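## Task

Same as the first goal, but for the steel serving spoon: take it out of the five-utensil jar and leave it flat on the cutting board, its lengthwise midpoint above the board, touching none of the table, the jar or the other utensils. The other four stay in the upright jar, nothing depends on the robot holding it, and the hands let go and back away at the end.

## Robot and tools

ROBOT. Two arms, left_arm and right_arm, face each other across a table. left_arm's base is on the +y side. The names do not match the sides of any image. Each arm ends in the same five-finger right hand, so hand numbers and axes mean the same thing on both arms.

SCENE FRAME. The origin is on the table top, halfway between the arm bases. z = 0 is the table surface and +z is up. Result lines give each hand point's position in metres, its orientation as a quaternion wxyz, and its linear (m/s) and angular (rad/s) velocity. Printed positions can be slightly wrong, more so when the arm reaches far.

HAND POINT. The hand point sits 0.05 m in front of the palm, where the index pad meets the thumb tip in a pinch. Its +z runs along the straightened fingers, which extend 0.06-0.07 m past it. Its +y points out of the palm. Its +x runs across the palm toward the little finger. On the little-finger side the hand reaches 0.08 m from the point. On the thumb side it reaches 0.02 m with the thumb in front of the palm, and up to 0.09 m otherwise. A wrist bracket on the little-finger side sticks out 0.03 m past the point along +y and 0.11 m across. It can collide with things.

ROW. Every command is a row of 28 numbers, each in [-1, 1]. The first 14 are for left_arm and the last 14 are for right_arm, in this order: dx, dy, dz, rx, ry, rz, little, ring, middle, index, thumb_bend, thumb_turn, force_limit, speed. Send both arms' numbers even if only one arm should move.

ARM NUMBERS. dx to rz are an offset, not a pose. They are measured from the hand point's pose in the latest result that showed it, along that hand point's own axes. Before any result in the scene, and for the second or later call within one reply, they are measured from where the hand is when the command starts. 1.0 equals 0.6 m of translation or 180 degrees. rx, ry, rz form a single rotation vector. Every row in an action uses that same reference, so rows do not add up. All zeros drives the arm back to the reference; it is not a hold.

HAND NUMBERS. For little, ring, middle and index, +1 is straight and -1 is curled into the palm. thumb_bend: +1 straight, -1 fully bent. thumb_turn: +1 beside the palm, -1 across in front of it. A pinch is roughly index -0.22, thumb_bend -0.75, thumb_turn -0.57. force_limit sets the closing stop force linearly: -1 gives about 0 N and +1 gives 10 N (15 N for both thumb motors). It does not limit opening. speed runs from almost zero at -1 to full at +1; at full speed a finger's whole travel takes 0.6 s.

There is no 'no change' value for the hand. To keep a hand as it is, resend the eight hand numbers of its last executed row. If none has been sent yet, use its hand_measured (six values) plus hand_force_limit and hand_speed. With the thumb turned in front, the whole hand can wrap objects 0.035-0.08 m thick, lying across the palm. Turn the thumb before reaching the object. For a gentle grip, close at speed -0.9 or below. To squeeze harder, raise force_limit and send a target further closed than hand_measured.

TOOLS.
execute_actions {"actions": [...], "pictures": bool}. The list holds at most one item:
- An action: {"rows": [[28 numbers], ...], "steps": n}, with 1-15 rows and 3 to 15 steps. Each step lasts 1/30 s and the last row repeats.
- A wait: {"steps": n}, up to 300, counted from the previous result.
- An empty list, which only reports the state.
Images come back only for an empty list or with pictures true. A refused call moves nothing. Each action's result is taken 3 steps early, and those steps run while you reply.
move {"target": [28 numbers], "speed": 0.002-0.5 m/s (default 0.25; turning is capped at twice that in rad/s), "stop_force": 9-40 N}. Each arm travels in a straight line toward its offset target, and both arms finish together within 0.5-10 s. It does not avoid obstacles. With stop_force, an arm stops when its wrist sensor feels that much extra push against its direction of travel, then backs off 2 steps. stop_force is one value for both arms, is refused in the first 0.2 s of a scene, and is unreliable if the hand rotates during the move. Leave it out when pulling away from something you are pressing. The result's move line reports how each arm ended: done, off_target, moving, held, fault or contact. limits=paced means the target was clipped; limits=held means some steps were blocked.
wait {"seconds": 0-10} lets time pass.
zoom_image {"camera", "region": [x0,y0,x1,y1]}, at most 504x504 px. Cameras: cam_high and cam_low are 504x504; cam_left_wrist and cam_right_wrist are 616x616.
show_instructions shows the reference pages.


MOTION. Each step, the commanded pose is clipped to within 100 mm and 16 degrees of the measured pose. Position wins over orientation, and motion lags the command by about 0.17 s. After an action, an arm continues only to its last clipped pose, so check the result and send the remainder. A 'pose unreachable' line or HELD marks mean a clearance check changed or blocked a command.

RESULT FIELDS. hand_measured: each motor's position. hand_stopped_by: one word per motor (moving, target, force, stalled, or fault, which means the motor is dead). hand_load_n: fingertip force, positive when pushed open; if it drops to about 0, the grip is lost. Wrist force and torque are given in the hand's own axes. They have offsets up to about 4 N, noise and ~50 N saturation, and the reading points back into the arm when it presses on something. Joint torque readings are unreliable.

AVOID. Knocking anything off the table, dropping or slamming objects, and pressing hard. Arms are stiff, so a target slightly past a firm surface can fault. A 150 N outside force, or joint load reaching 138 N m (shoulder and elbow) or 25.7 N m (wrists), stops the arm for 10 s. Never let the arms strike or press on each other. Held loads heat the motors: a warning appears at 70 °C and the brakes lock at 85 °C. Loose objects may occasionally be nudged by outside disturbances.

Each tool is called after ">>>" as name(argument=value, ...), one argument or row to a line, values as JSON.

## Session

>>> execute_actions(
  actions=[],
)

>>> show_instructions(
)

Scene clock: 0.00 s of 5600.00 s.
left_arm: end_effector_position=(+0.2911, +0.4773, +0.4819) hand_measured=(+1.000, +1.000, +1.000, +1.000, +1.000, +1.000) hand_load_n=(+0.0, +0.0, +0.0, +0.0, +0.0, +0.0) hand_stopped_by=(target, target, target, target, target, target) hand_force_limit=0.00 hand_speed=-0.80 end_effector_quat_wxyz=(-0.006, +0.398, +0.917, +0.002) end_effector_velocity=(+0.000, -0.000, -0.000) end_effector_angular_velocity=(-0.001, -0.000, -0.002) | right_arm: end_effector_position=(+0.1633, -0.2559, +0.4691) hand_measured=(+1.000, +1.000, +1.000, +1.000, +1.000, +1.000) hand_load_n=(+0.0, +0.0, +0.0, +0.0, +0.0, +0.0) hand_stopped_by=(target, target, target, target, target, target) hand_force_limit=0.00 hand_speed=-0.80 end_effector_quat_wxyz=(+0.004, -0.315, +0.949, +0.001) end_effector_velocity=(-0.000, -0.000, +0.000) end_effector_angular_velocity=(-0.001, -0.000, +0.003)
Joint positions: left_arm=[ 0.558 -1.754  1.359  1.977  1.575 -1.858] | right_arm=[-1.178 -1.721  1.364  1.921  1.57  -1.856]
Joint velocities: left_arm=[ 0.    -0.     0.    -0.001  0.     0.002] | right_arm=[ 0.001  0.    -0.     0.     0.001 -0.002]
Joint torques (N m, as the arm reports them, + toward a larger angle): no reading
Motor temperatures (°C, as the motors report them): left_arm=[31 30 30 39 35 42] | right_arm=[33 29 30 40 36 38]
Wrist force (N, on the end effector, along its own x y z axes, offset not removed): no reading
Wrist torque (N m, same axes, about the end effector's origin, offset not removed): no reading
Hand target (left_arm): +0.291, +0.477, +0.482; -0.006, +0.398, +0.917, +0.002
Hand target (right_arm): +0.163, -0.256, +0.469; +0.004, -0.315, +0.949, +0.001

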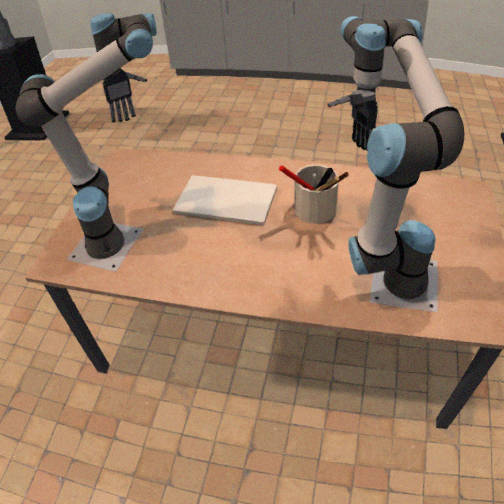

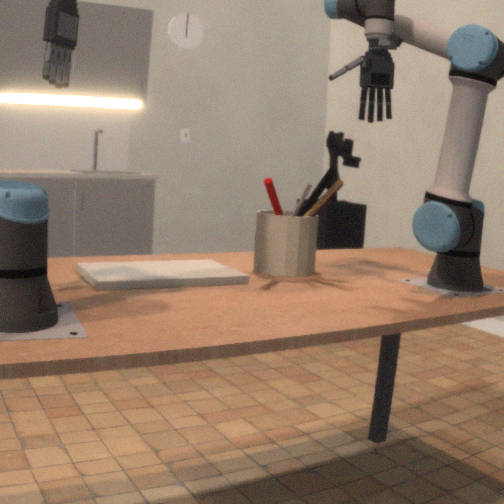

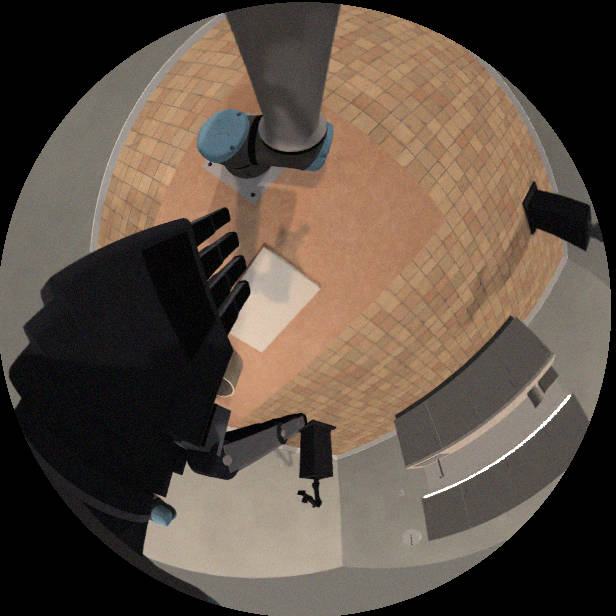

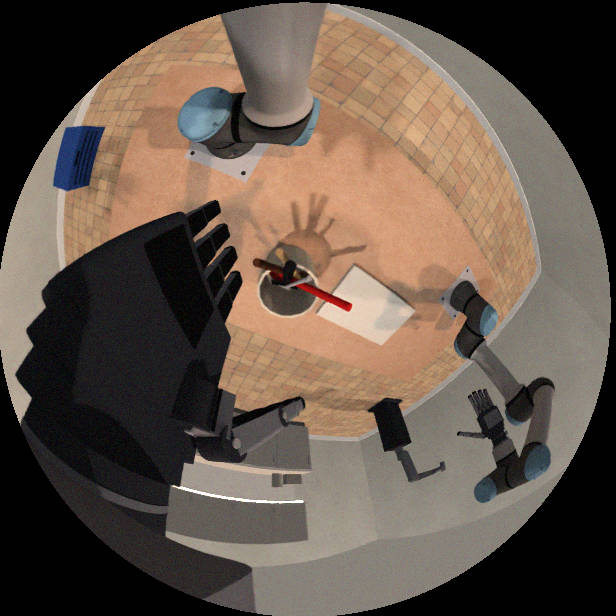

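Reference images for this scene: FIVE-FINGER HAND page 1.

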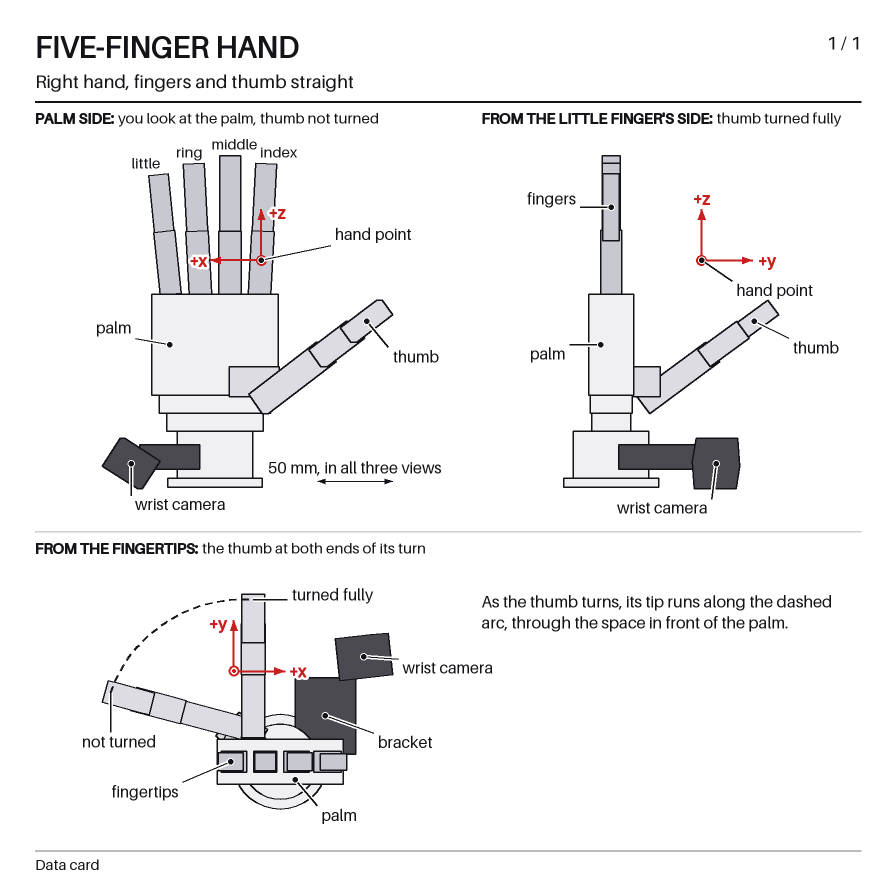

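>>> move(
  target=[0,0,0,0,0,0,1,1,1,1,1,1,0,-0.8,0,0,0.17,0,0,0,1,1,1,1,1,1,0,0],
)

>>> zoom_image(
  camera="cam_right_wrist",
  region=[160, 160, 460, 460],
)

>>> zoom_image(
  camera="cam_low",
  region=[200, 60, 440, 300],
)

>>> zoom_image(
  camera="cam_high",
  region=[240, 90, 400, 250],
)

Scene clock: 1.37 s of 5600.00 s.
left_arm: end_effector_position=(+0.2911, +0.4773, +0.4819) hand_measured=(+1.000, +1.000, +1.000, +1.000, +1.000, +1.000) hand_load_n=(+0.0, +0.0, +0.0, +0.0, +0.0, +0.0) hand_stopped_by=(target, target, target, target, target, target) hand_force_limit=0.00 hand_speed=-0.80 end_effector_quat_wxyz=(-0.006, +0.398, +0.917, +0.002) end_effector_velocity=(+0.000, +0.000, -0.000) end_effector_angular_velocity=(+0.002, -0.000, -0.000) | right_arm: end_effector_position=(+0.1638, -0.2554, +0.3675) hand_measured=(+1.000, +1.000, +1.000, +1.000, +1.000, +1.000) hand_load_n=(+0.0, +0.0, +0.0, +0.0, +0.0, +0.0) hand_stopped_by=(target, target, target, target, target, target) hand_force_limit=0.00 hand_speed=0.00 end_effector_quat_wxyz=(+0.004, -0.315, +0.949, +0.000) end_effector_velocity=(+0.000, +0.000, -0.003) end_effector_angular_velocity=(+0.002, -0.001, -0.001)
Joint positions: left_arm=[ 0.558 -1.754  1.359  1.977  1.575 -1.858] | right_arm=[-1.176 -1.773  1.673  1.665  1.57  -1.854]
Joint velocities: left_arm=[ 0.     0.     0.001  0.001 -0.001  0.001] | right_arm=[-0.002 -0.002  0.009 -0.009 -0.002 -0.001]
Joint torques (N m, as the arm reports them, + toward a larger angle): left_arm=[ -0.77  -9.44 -19.15   2.12   0.15   0.07] | right_arm=[-10.75 -18.38 -10.44  -0.02  -1.65  -2.09]
Motor temperatures (°C, as the motors report them): left_arm=[31 30 30 39 35 42] | right_arm=[33 29 30 40 36 38]
Wrist force (N, on the end effector, along its own x y z axes, offset not removed): left_arm=[-0.1 -0.5 0.7] | right_arm=[1.6 2.1 2.6]
Wrist torque (N m, same axes, about the end effector's origin, offset not removed): left_arm=[-0.08 -0.27 0.12] | right_arm=[0.32 -0.48 0.08]
Hand target (left_arm): +0.291, +0.477, +0.482; -0.006, +0.398, +0.917, +0.002
Hand target (right_arm): +0.164, -0.255, +0.367; +0.004, -0.315, +0.949, +0.001
Off the commanded pose (left_arm): 0.000 m, 0 deg.
Off the commanded pose (right_arm): 0.000 m, 0 deg.
Kept back: nothing.
move: done

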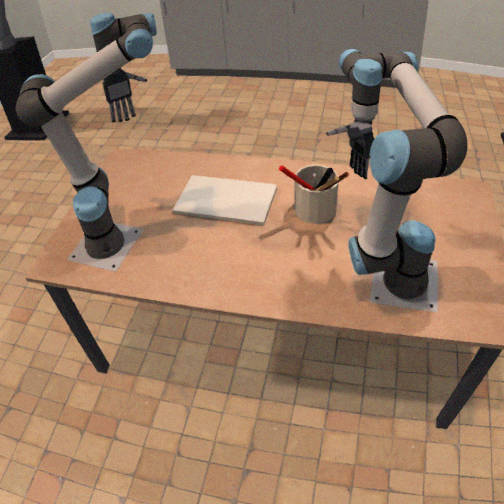

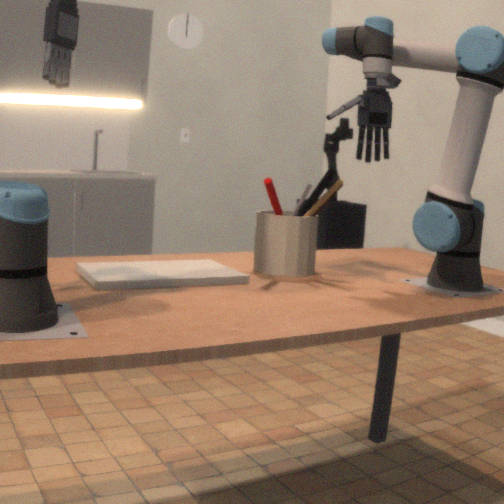

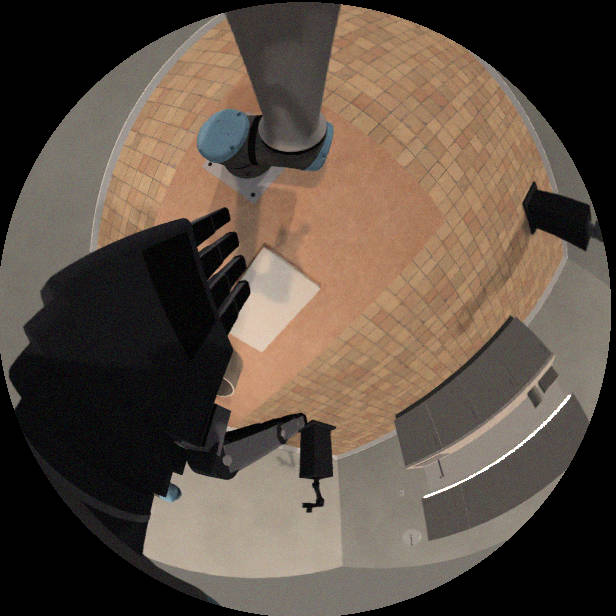

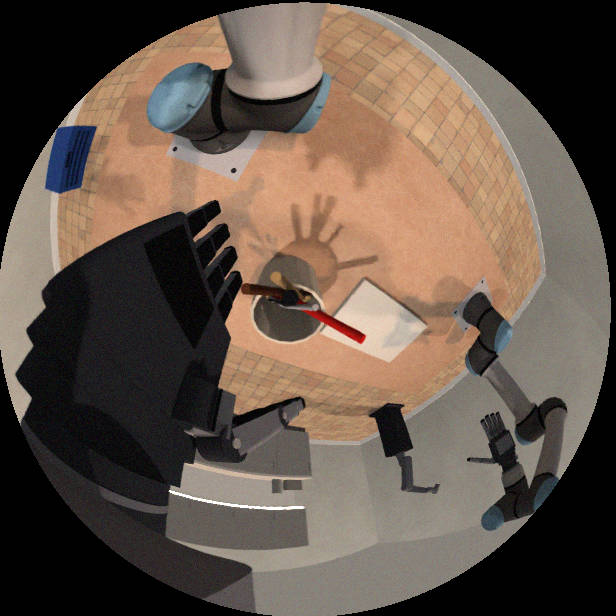

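Region (160, 160, 460, 460) of cam_right_wrist's 616x616 image, scaled by 1.680, with more detail than that image has.

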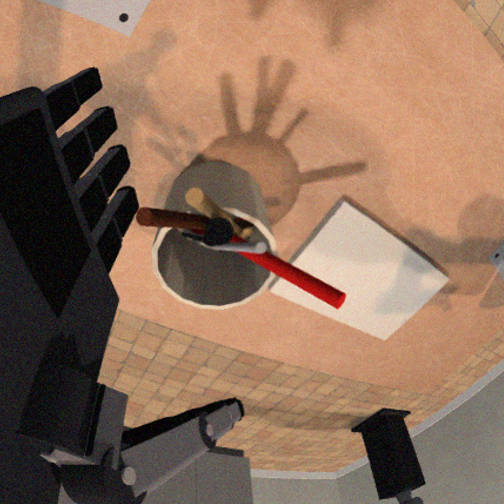

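Region (200, 60, 440, 300) of cam_low's 504x504 image, scaled by 2.100, with more detail than that image has.

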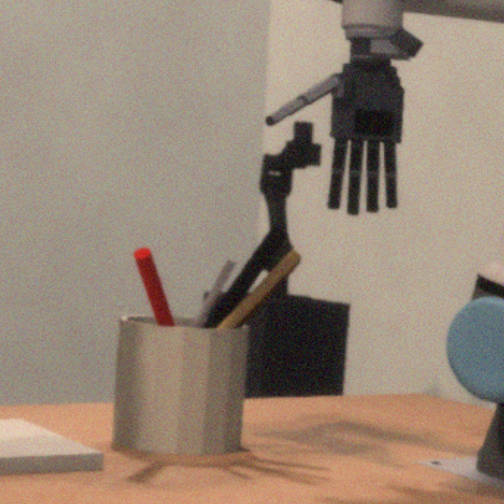

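Region (240, 90, 400, 250) of cam_high's 504x504 image, scaled by 3.150, with more detail than that image has.

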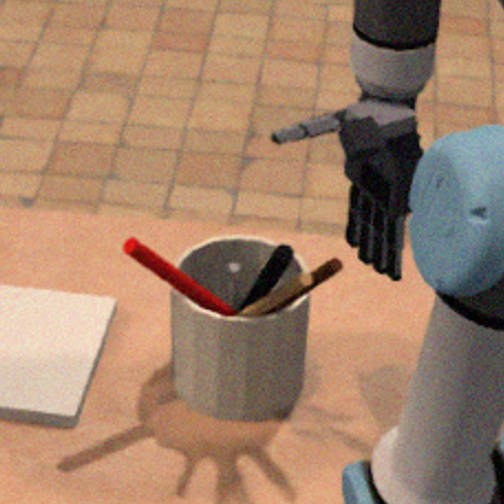

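>>> move(
  target=[0,0,0,0,0,0,1,1,1,1,1,1,0,-0.8,0,0,0,0,0,0.5,1,1,1,0.4,0.2,-0.57,0.3,0],
  speed=0.5,
)

>>> move(
  target=[0,0,0,0,0,0,1,1,1,1,1,1,0,-0.8,0,0,0,0,0,0.5,1,1,1,0.4,0.2,-0.57,0.3,0],
  speed=0.5,
)

>>> move(
  target=[0,0,0,0,0,0,1,1,1,1,1,1,0,-0.8,0.077,-0.057,0.145,0.333,0,0,1,1,1,0.4,0.2,-0.57,0.3,0],
  speed=0.12,
)

>>> zoom_image(
  camera="cam_low",
  region=[200, 60, 440, 300],
)

>>> zoom_image(
  camera="cam_high",
  region=[240, 90, 400, 250],
)

Scene clock: 4.33 s of 5600.00 s.
left_arm: end_effector_position=(+0.2911, +0.4773, +0.4819) hand_measured=(+1.000, +1.000, +1.000, +1.000, +1.000, +1.000) hand_load_n=(+0.0, +0.0, +0.0, +0.0, +0.0, +0.0) hand_stopped_by=(target, target, target, target, target, target) hand_force_limit=0.00 hand_speed=-0.80 end_effector_quat_wxyz=(-0.006, +0.398, +0.917, +0.002) end_effector_velocity=(+0.000, -0.000, -0.000) end_effector_angular_velocity=(+0.001, +0.000, +0.002) | right_arm: end_effector_position=(+0.1639, -0.2554, +0.3677) hand_measured=(+1.000, +1.000, +1.000, +0.400, +0.200, -0.570) hand_load_n=(+0.0, +0.0, +0.0, +0.0, +0.0, +0.0) hand_stopped_by=(target, target, target, target, target, target) hand_force_limit=0.30 hand_speed=0.00 end_effector_quat_wxyz=(+0.002, +0.447, +0.894, +0.004) end_effector_velocity=(+0.000, -0.001, +0.000) end_effector_angular_velocity=(-0.012, -0.004, -0.016)
Joint positions: left_arm=[ 0.558 -1.754  1.359  1.977  1.575 -1.858] | right_arm=[-0.763 -1.73   1.638  1.655  1.572  0.128]
Joint velocities: left_arm=[ 0.001  0.002 -0.    -0.    -0.    -0.002] | right_arm=[ 0.012  0.008 -0.005  0.002  0.011  0.029]
Joint torques (N m, as the arm reports them, + toward a larger angle): left_arm=[ -0.3   -9.36 -19.15   2.12   0.12   0.05] | right_arm=[ 13.79  -1.29 -30.53   5.44   1.41   2.75]
Motor temperatures (°C, as the motors report them): left_arm=[31 30 30 39 35 42] | right_arm=[33 29 30 40 36 38]
Wrist force (N, on the end effector, along its own x y z axes, offset not removed): left_arm=[0.4 -0.4 1.4] | right_arm=[0.7 2.8 3.8]
Wrist torque (N m, same axes, about the end effector's origin, offset not removed): left_arm=[-0.12 -0.37 0.06] | right_arm=[0.34 -0.30 0.03]
Hand target (left_arm): +0.291, +0.477, +0.482; -0.006, +0.398, +0.917, +0.002
Hand target (right_arm): +0.164, -0.255, +0.368; +0.002, +0.448, +0.894, +0.003
Off the commanded pose (left_arm): 0.000 m, 0 deg.
Off the commanded pose (right_arm): 0.000 m, 0 deg.
Kept back: nothing.
move: done

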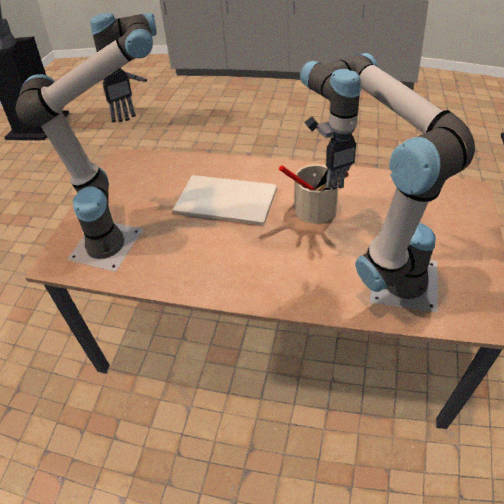

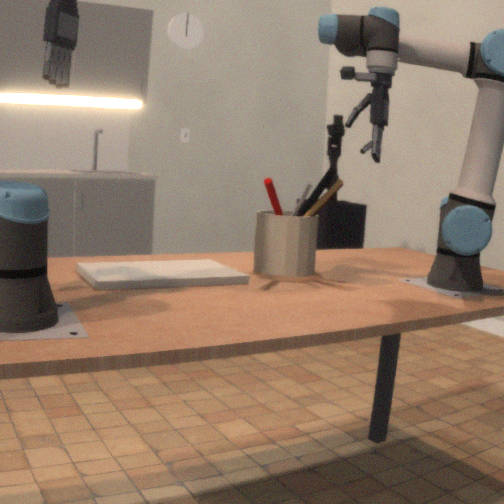

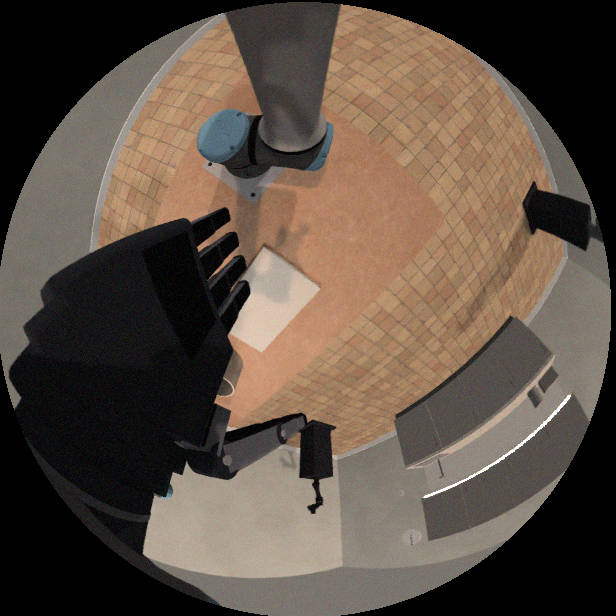

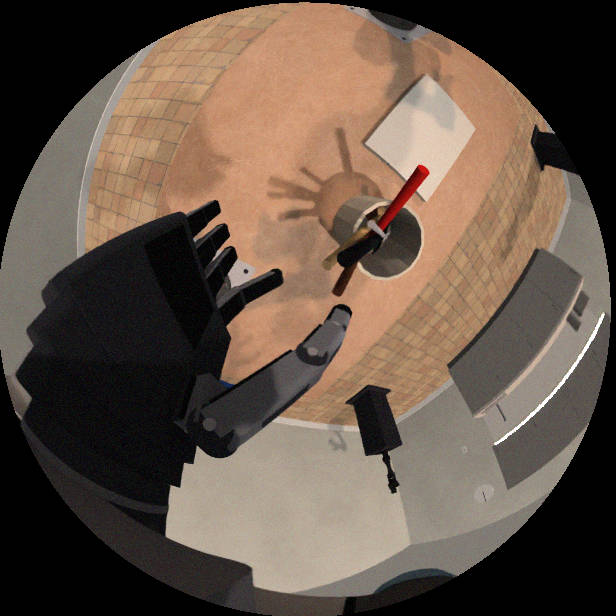

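Scene clock: 6.67 s of 5600.00 s.
left_arm: end_effector_position=(+0.2911, +0.4773, +0.4819) hand_measured=(+1.000, +1.000, +1.000, +1.000, +1.000, +1.000) hand_load_n=(+0.0, +0.0, +0.0, +0.0, +0.0, +0.0) hand_stopped_by=(target, target, target, target, target, target) hand_force_limit=0.00 hand_speed=-0.80 end_effector_quat_wxyz=(-0.006, +0.398, +0.917, +0.002) end_effector_velocity=(+0.000, +0.001, -0.000) end_effector_angular_velocity=(+0.000, -0.001, +0.002) | right_arm: end_effector_position=(+0.1638, -0.2553, +0.3677) hand_measured=(+1.000, +1.000, +1.000, +0.400, +0.200, -0.570) hand_load_n=(+0.0, +0.0, +0.0, +0.0, +0.0, +0.0) hand_stopped_by=(target, target, target, target, target, target) hand_force_limit=0.30 hand_speed=0.00 end_effector_quat_wxyz=(-0.001, +0.948, +0.317, +0.004) end_effector_velocity=(-0.000, +0.000, -0.000) end_effector_angular_velocity=(-0.001, -0.000, -0.014)
Joint positions: left_arm=[ 0.558 -1.754  1.359  1.977  1.575 -1.858] | right_arm=[-0.708 -1.49   1.406  1.647  1.572  1.752]
Joint velocities: left_arm=[ 0.002 -0.     0.    -0.    -0.001 -0.   ] | right_arm=[ 0.     0.002 -0.002  0.     0.001  0.015]
Joint torques (N m, as the arm reports them, + toward a larger angle): left_arm=[ -0.26  -9.39 -19.02   2.1    0.14  -0.06] | right_arm=[-12.35  -9.07 -26.47   5.56   1.85   2.22]
Motor temperatures (°C, as the motors report them): left_arm=[31 30 30 39 35 42] | right_arm=[33 29 30 40 36 38]
Wrist force (N, on the end effector, along its own x y z axes, offset not removed): left_arm=[0.3 -0.8 0.8] | right_arm=[1.0 0.7 1.1]
Wrist torque (N m, same axes, about the end effector's origin, offset not removed): left_arm=[-0.14 -0.30 0.10] | right_arm=[0.25 -0.29 0.09]
Hand target (left_arm): +0.291, +0.477, +0.482; -0.006, +0.398, +0.917, +0.002
Hand target (right_arm): +0.164, -0.255, +0.368; -0.001, +0.949, +0.316, +0.004
Off the commanded pose (left_arm): 0.000 m, 0 deg.
Off the commanded pose (right_arm): 0.000 m, 0 deg.
Kept back: nothing.
move: done

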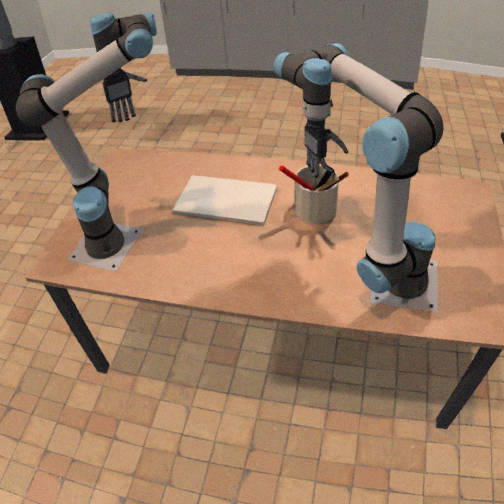

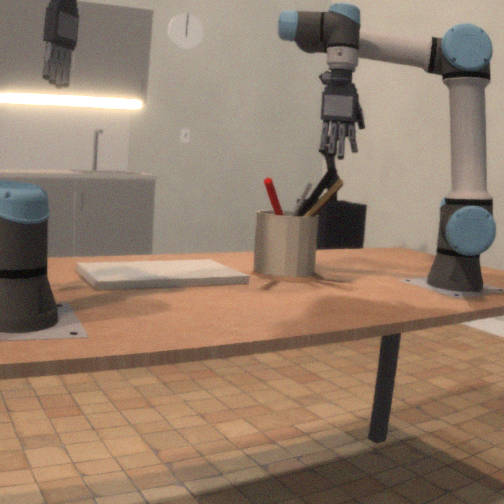

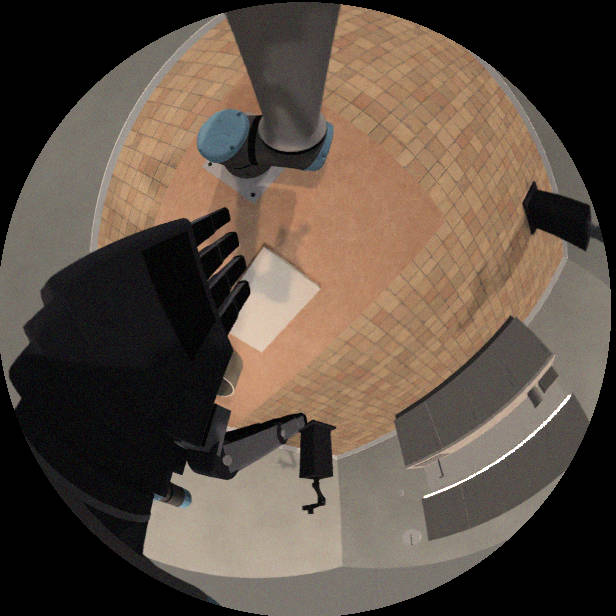

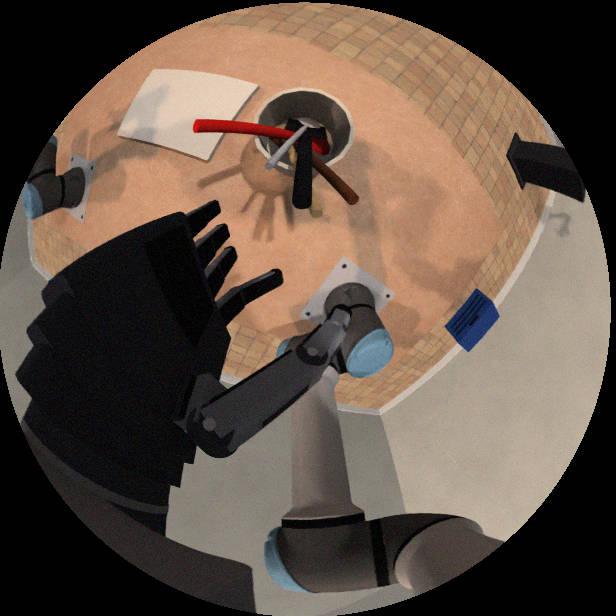

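Scene clock: 11.50 s of 5600.00 s.
left_arm: end_effector_position=(+0.2911, +0.4773, +0.4819) hand_measured=(+1.000, +1.000, +1.000, +1.000, +1.000, +1.000) hand_load_n=(+0.0, +0.0, +0.0, +0.0, +0.0, +0.0) hand_stopped_by=(target, target, target, target, target, target) hand_force_limit=0.00 hand_speed=-0.80 end_effector_quat_wxyz=(-0.006, +0.398, +0.917, +0.002) end_effector_velocity=(-0.000, -0.000, -0.000) end_effector_angular_velocity=(+0.000, +0.001, +0.000) | right_arm: end_effector_position=(+0.1799, -0.1998, +0.2811) hand_measured=(+1.000, +1.000, +1.000, +0.400, +0.200, -0.570) hand_load_n=(+0.0, +0.0, +0.0, +0.0, +0.0, +0.0) hand_stopped_by=(target, target, target, target, target, target) hand_force_limit=0.30 hand_speed=0.00 end_effector_quat_wxyz=(-0.474, +0.821, +0.277, -0.156) end_effector_velocity=(-0.000, +0.001, -0.001) end_effector_angular_velocity=(+0.012, +0.010, +0.003)
Joint positions: left_arm=[ 0.558 -1.754  1.359  1.977  1.575 -1.858] | right_arm=[-1.35  -1.45   1.944  1.729  0.684  0.786]
Joint velocities: left_arm=[-0.001  0.001 -0.     0.     0.001 -0.002] | right_arm=[-0.005  0.007  0.01   0.008 -0.006 -0.023]
Joint torques (N m, as the arm reports them, + toward a larger angle): left_arm=[ -0.39  -9.91 -19.48   2.08   0.18   0.14] | right_arm=[-13.16 -10.62  -5.75   5.54  -3.04  -2.21]
Motor temperatures (°C, as the motors report them): left_arm=[31 30 30 39 35 42] | right_arm=[33 29 30 40 36 38]
Wrist force (N, on the end effector, along its own x y z axes, offset not removed): left_arm=[0.1 -1.5 1.2] | right_arm=[1.8 2.9 1.6]
Wrist torque (N m, same axes, about the end effector's origin, offset not removed): left_arm=[-0.24 -0.27 0.04] | right_arm=[0.49 -0.59 0.19]
Hand target (left_arm): +0.291, +0.477, +0.482; -0.006, +0.398, +0.917, +0.002
Hand target (right_arm): +0.180, -0.200, +0.281; -0.475, +0.821, +0.277, -0.156
Off the commanded pose (left_arm): 0.000 m, 0 deg.
Off the commanded pose (right_arm): 0.001 m, 0 deg.
Kept back: nothing.
move: done

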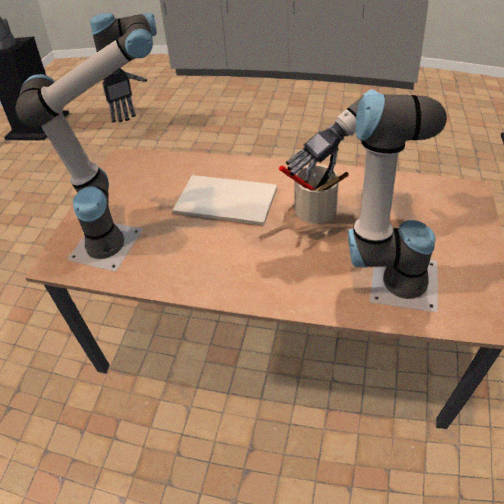

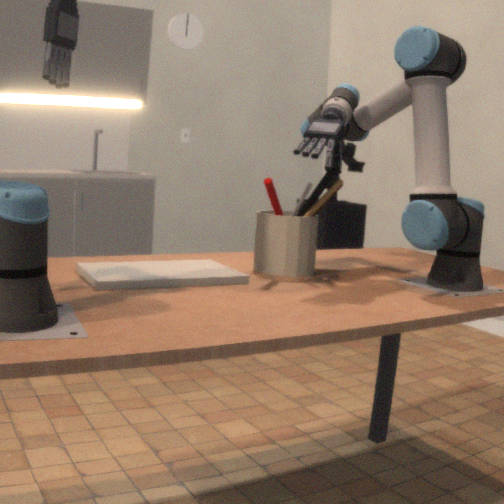

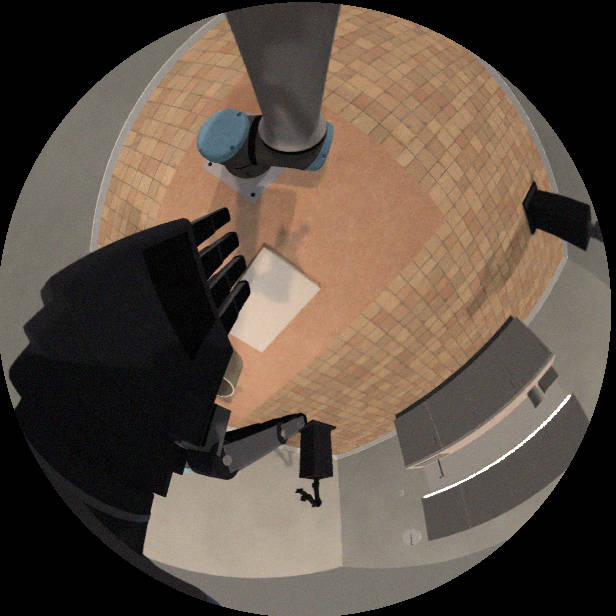

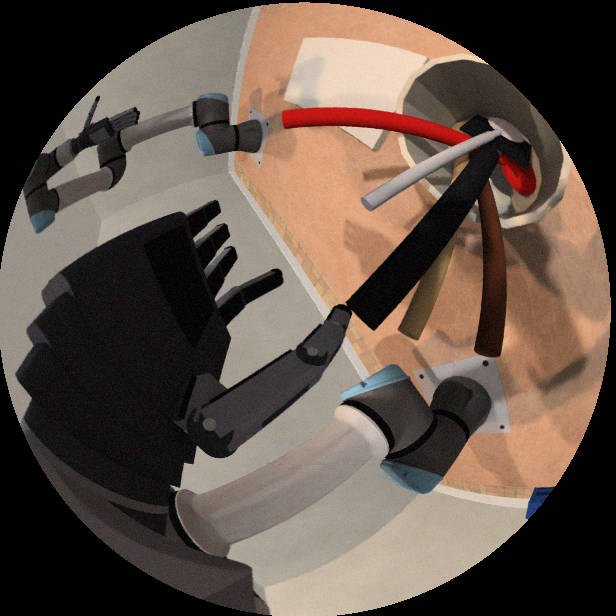

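Region (200, 60, 440, 300) of cam_low's 504x504 image, scaled by 2.100, with more detail than that image has.

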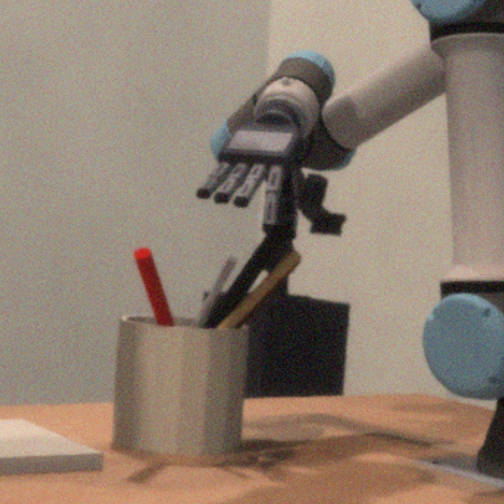

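Region (240, 90, 400, 250) of cam_high's 504x504 image, scaled by 3.150, with more detail than that image has.

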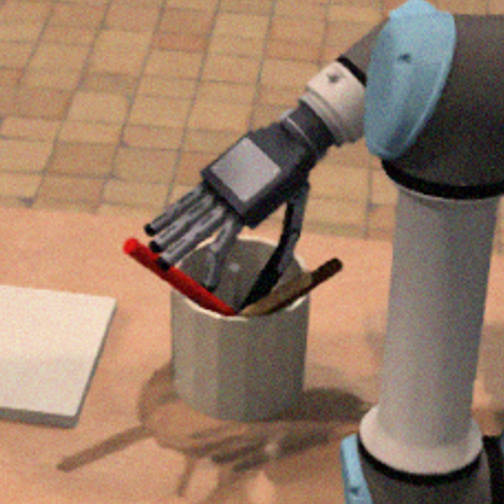

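>>> move(
  target=[0,0,0,0,0,0,1,1,1,1,1,1,0,-0.8,0.1,0,0.03,0,0,-0.167,1,1,1,0.4,0.2,-0.57,0.3,0],
  speed=0.06,
)

>>> zoom_image(
  camera="cam_low",
  region=[200, 60, 440, 300],
)

>>> zoom_image(
  camera="cam_high",
  region=[240, 90, 400, 250],
)

Scene clock: 16.50 s of 5600.00 s.
left_arm: end_effector_position=(+0.2911, +0.4773, +0.4819) hand_measured=(+1.000, +1.000, +1.000, +1.000, +1.000, +1.000) hand_load_n=(+0.0, +0.0, +0.0, +0.0, +0.0, +0.0) hand_stopped_by=(target, target, target, target, target, target) hand_force_limit=0.00 hand_speed=-0.80 end_effector_quat_wxyz=(-0.006, +0.398, +0.917, +0.002) end_effector_velocity=(+0.000, +0.000, -0.000) end_effector_angular_velocity=(+0.000, -0.000, +0.001) | right_arm: end_effector_position=(+0.2183, -0.1514, +0.2725) hand_measured=(+1.000, +1.000, +1.000, +0.400, +0.200, -0.570) hand_load_n=(+0.0, +0.0, +0.0, +0.0, +0.0, +0.0) hand_stopped_by=(target, target, target, target, target, target) hand_force_limit=0.30 hand_speed=0.00 end_effector_quat_wxyz=(-0.498, +0.722, +0.479, -0.028) end_effector_velocity=(+0.001, +0.002, -0.000) end_effector_angular_velocity=(+0.010, -0.011, +0.008)
Joint positions: left_arm=[ 0.558 -1.754  1.359  1.977  1.575 -1.858] | right_arm=[-1.266 -1.385  1.853  1.665  0.636  0.377]
Joint velocities: left_arm=[ 0.001 -0.     0.    -0.    -0.    -0.   ] | right_arm=[ 0.001  0.002 -0.002 -0.002 -0.002 -0.015]
Joint torques (N m, as the arm reports them, + toward a larger angle): left_arm=[ -0.68  -9.53 -19.08   2.16   0.08   0.05] | right_arm=[ 13.6  -15.51 -30.22   0.51  -2.99  -2.37]
Motor temperatures (°C, as the motors report them): left_arm=[31 30 30 39 35 42] | right_arm=[33 29 30 40 36 38]
Wrist force (N, on the end effector, along its own x y z axes, offset not removed): left_arm=[0.5 -2.1 0.6] | right_arm=[2.9 1.5 1.9]
Wrist torque (N m, same axes, about the end effector's origin, offset not removed): left_arm=[-0.33 -0.33 0.15] | right_arm=[0.34 -0.62 0.20]
Hand target (left_arm): +0.291, +0.477, +0.482; -0.006, +0.398, +0.917, +0.002
Hand target (right_arm): +0.218, -0.151, +0.272; -0.498, +0.721, +0.480, -0.028
Off the commanded pose (left_arm): 0.000 m, 0 deg.
Off the commanded pose (right_arm): 0.000 m, 0 deg.
Kept back: nothing.
move: done

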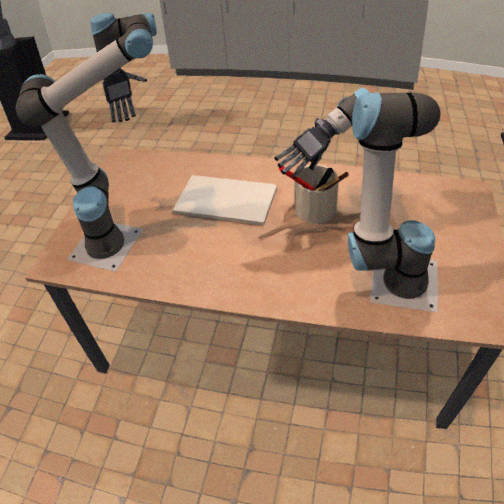

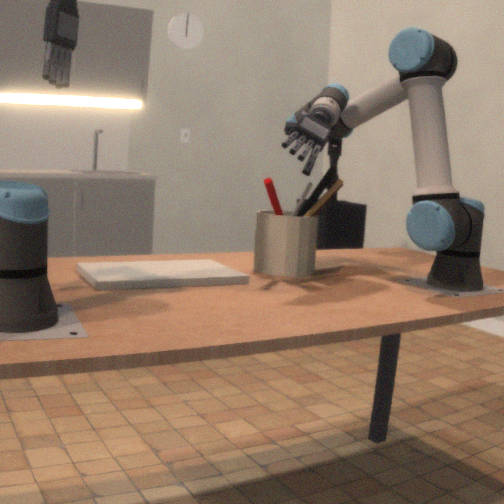

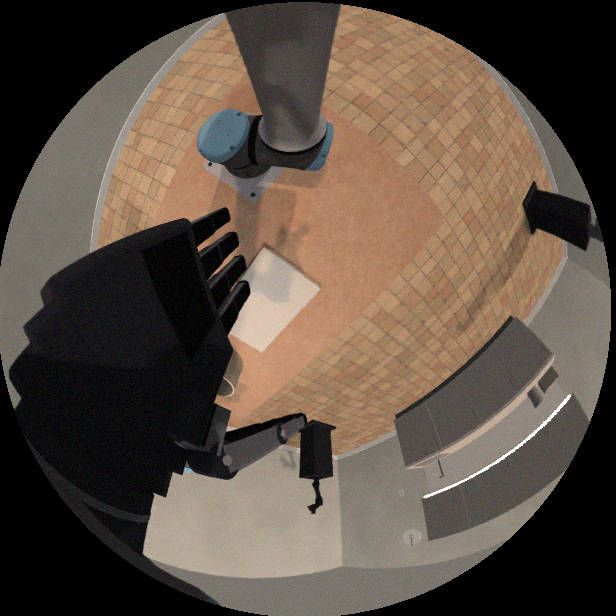

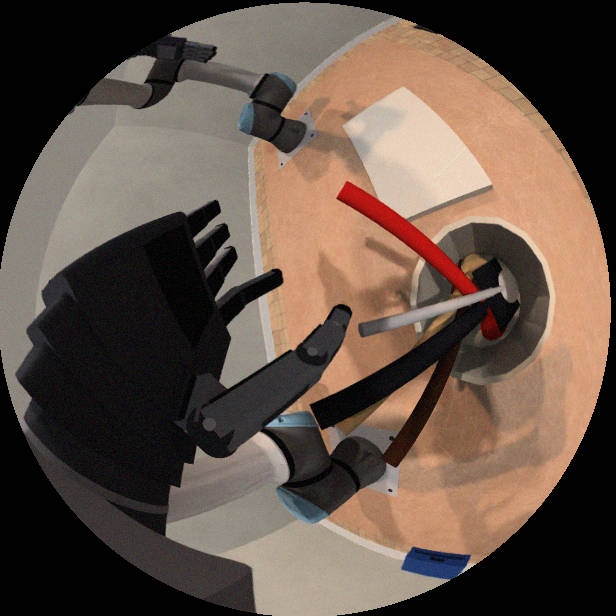

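Region (200, 60, 440, 300) of cam_low's 504x504 image, scaled by 2.100, with more detail than that image has.

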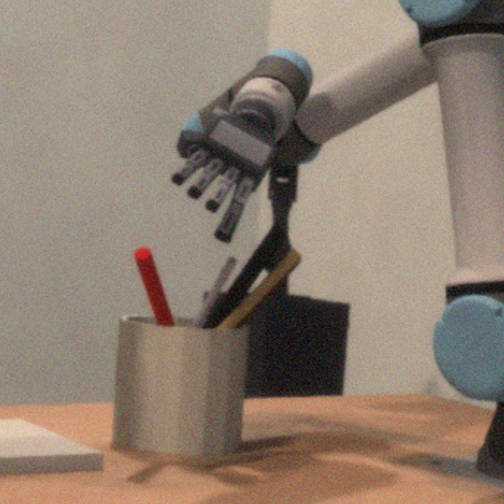

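Region (240, 90, 400, 250) of cam_high's 504x504 image, scaled by 3.150, with more detail than that image has.

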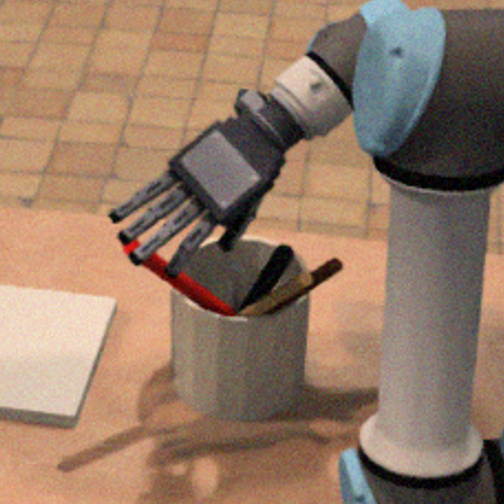

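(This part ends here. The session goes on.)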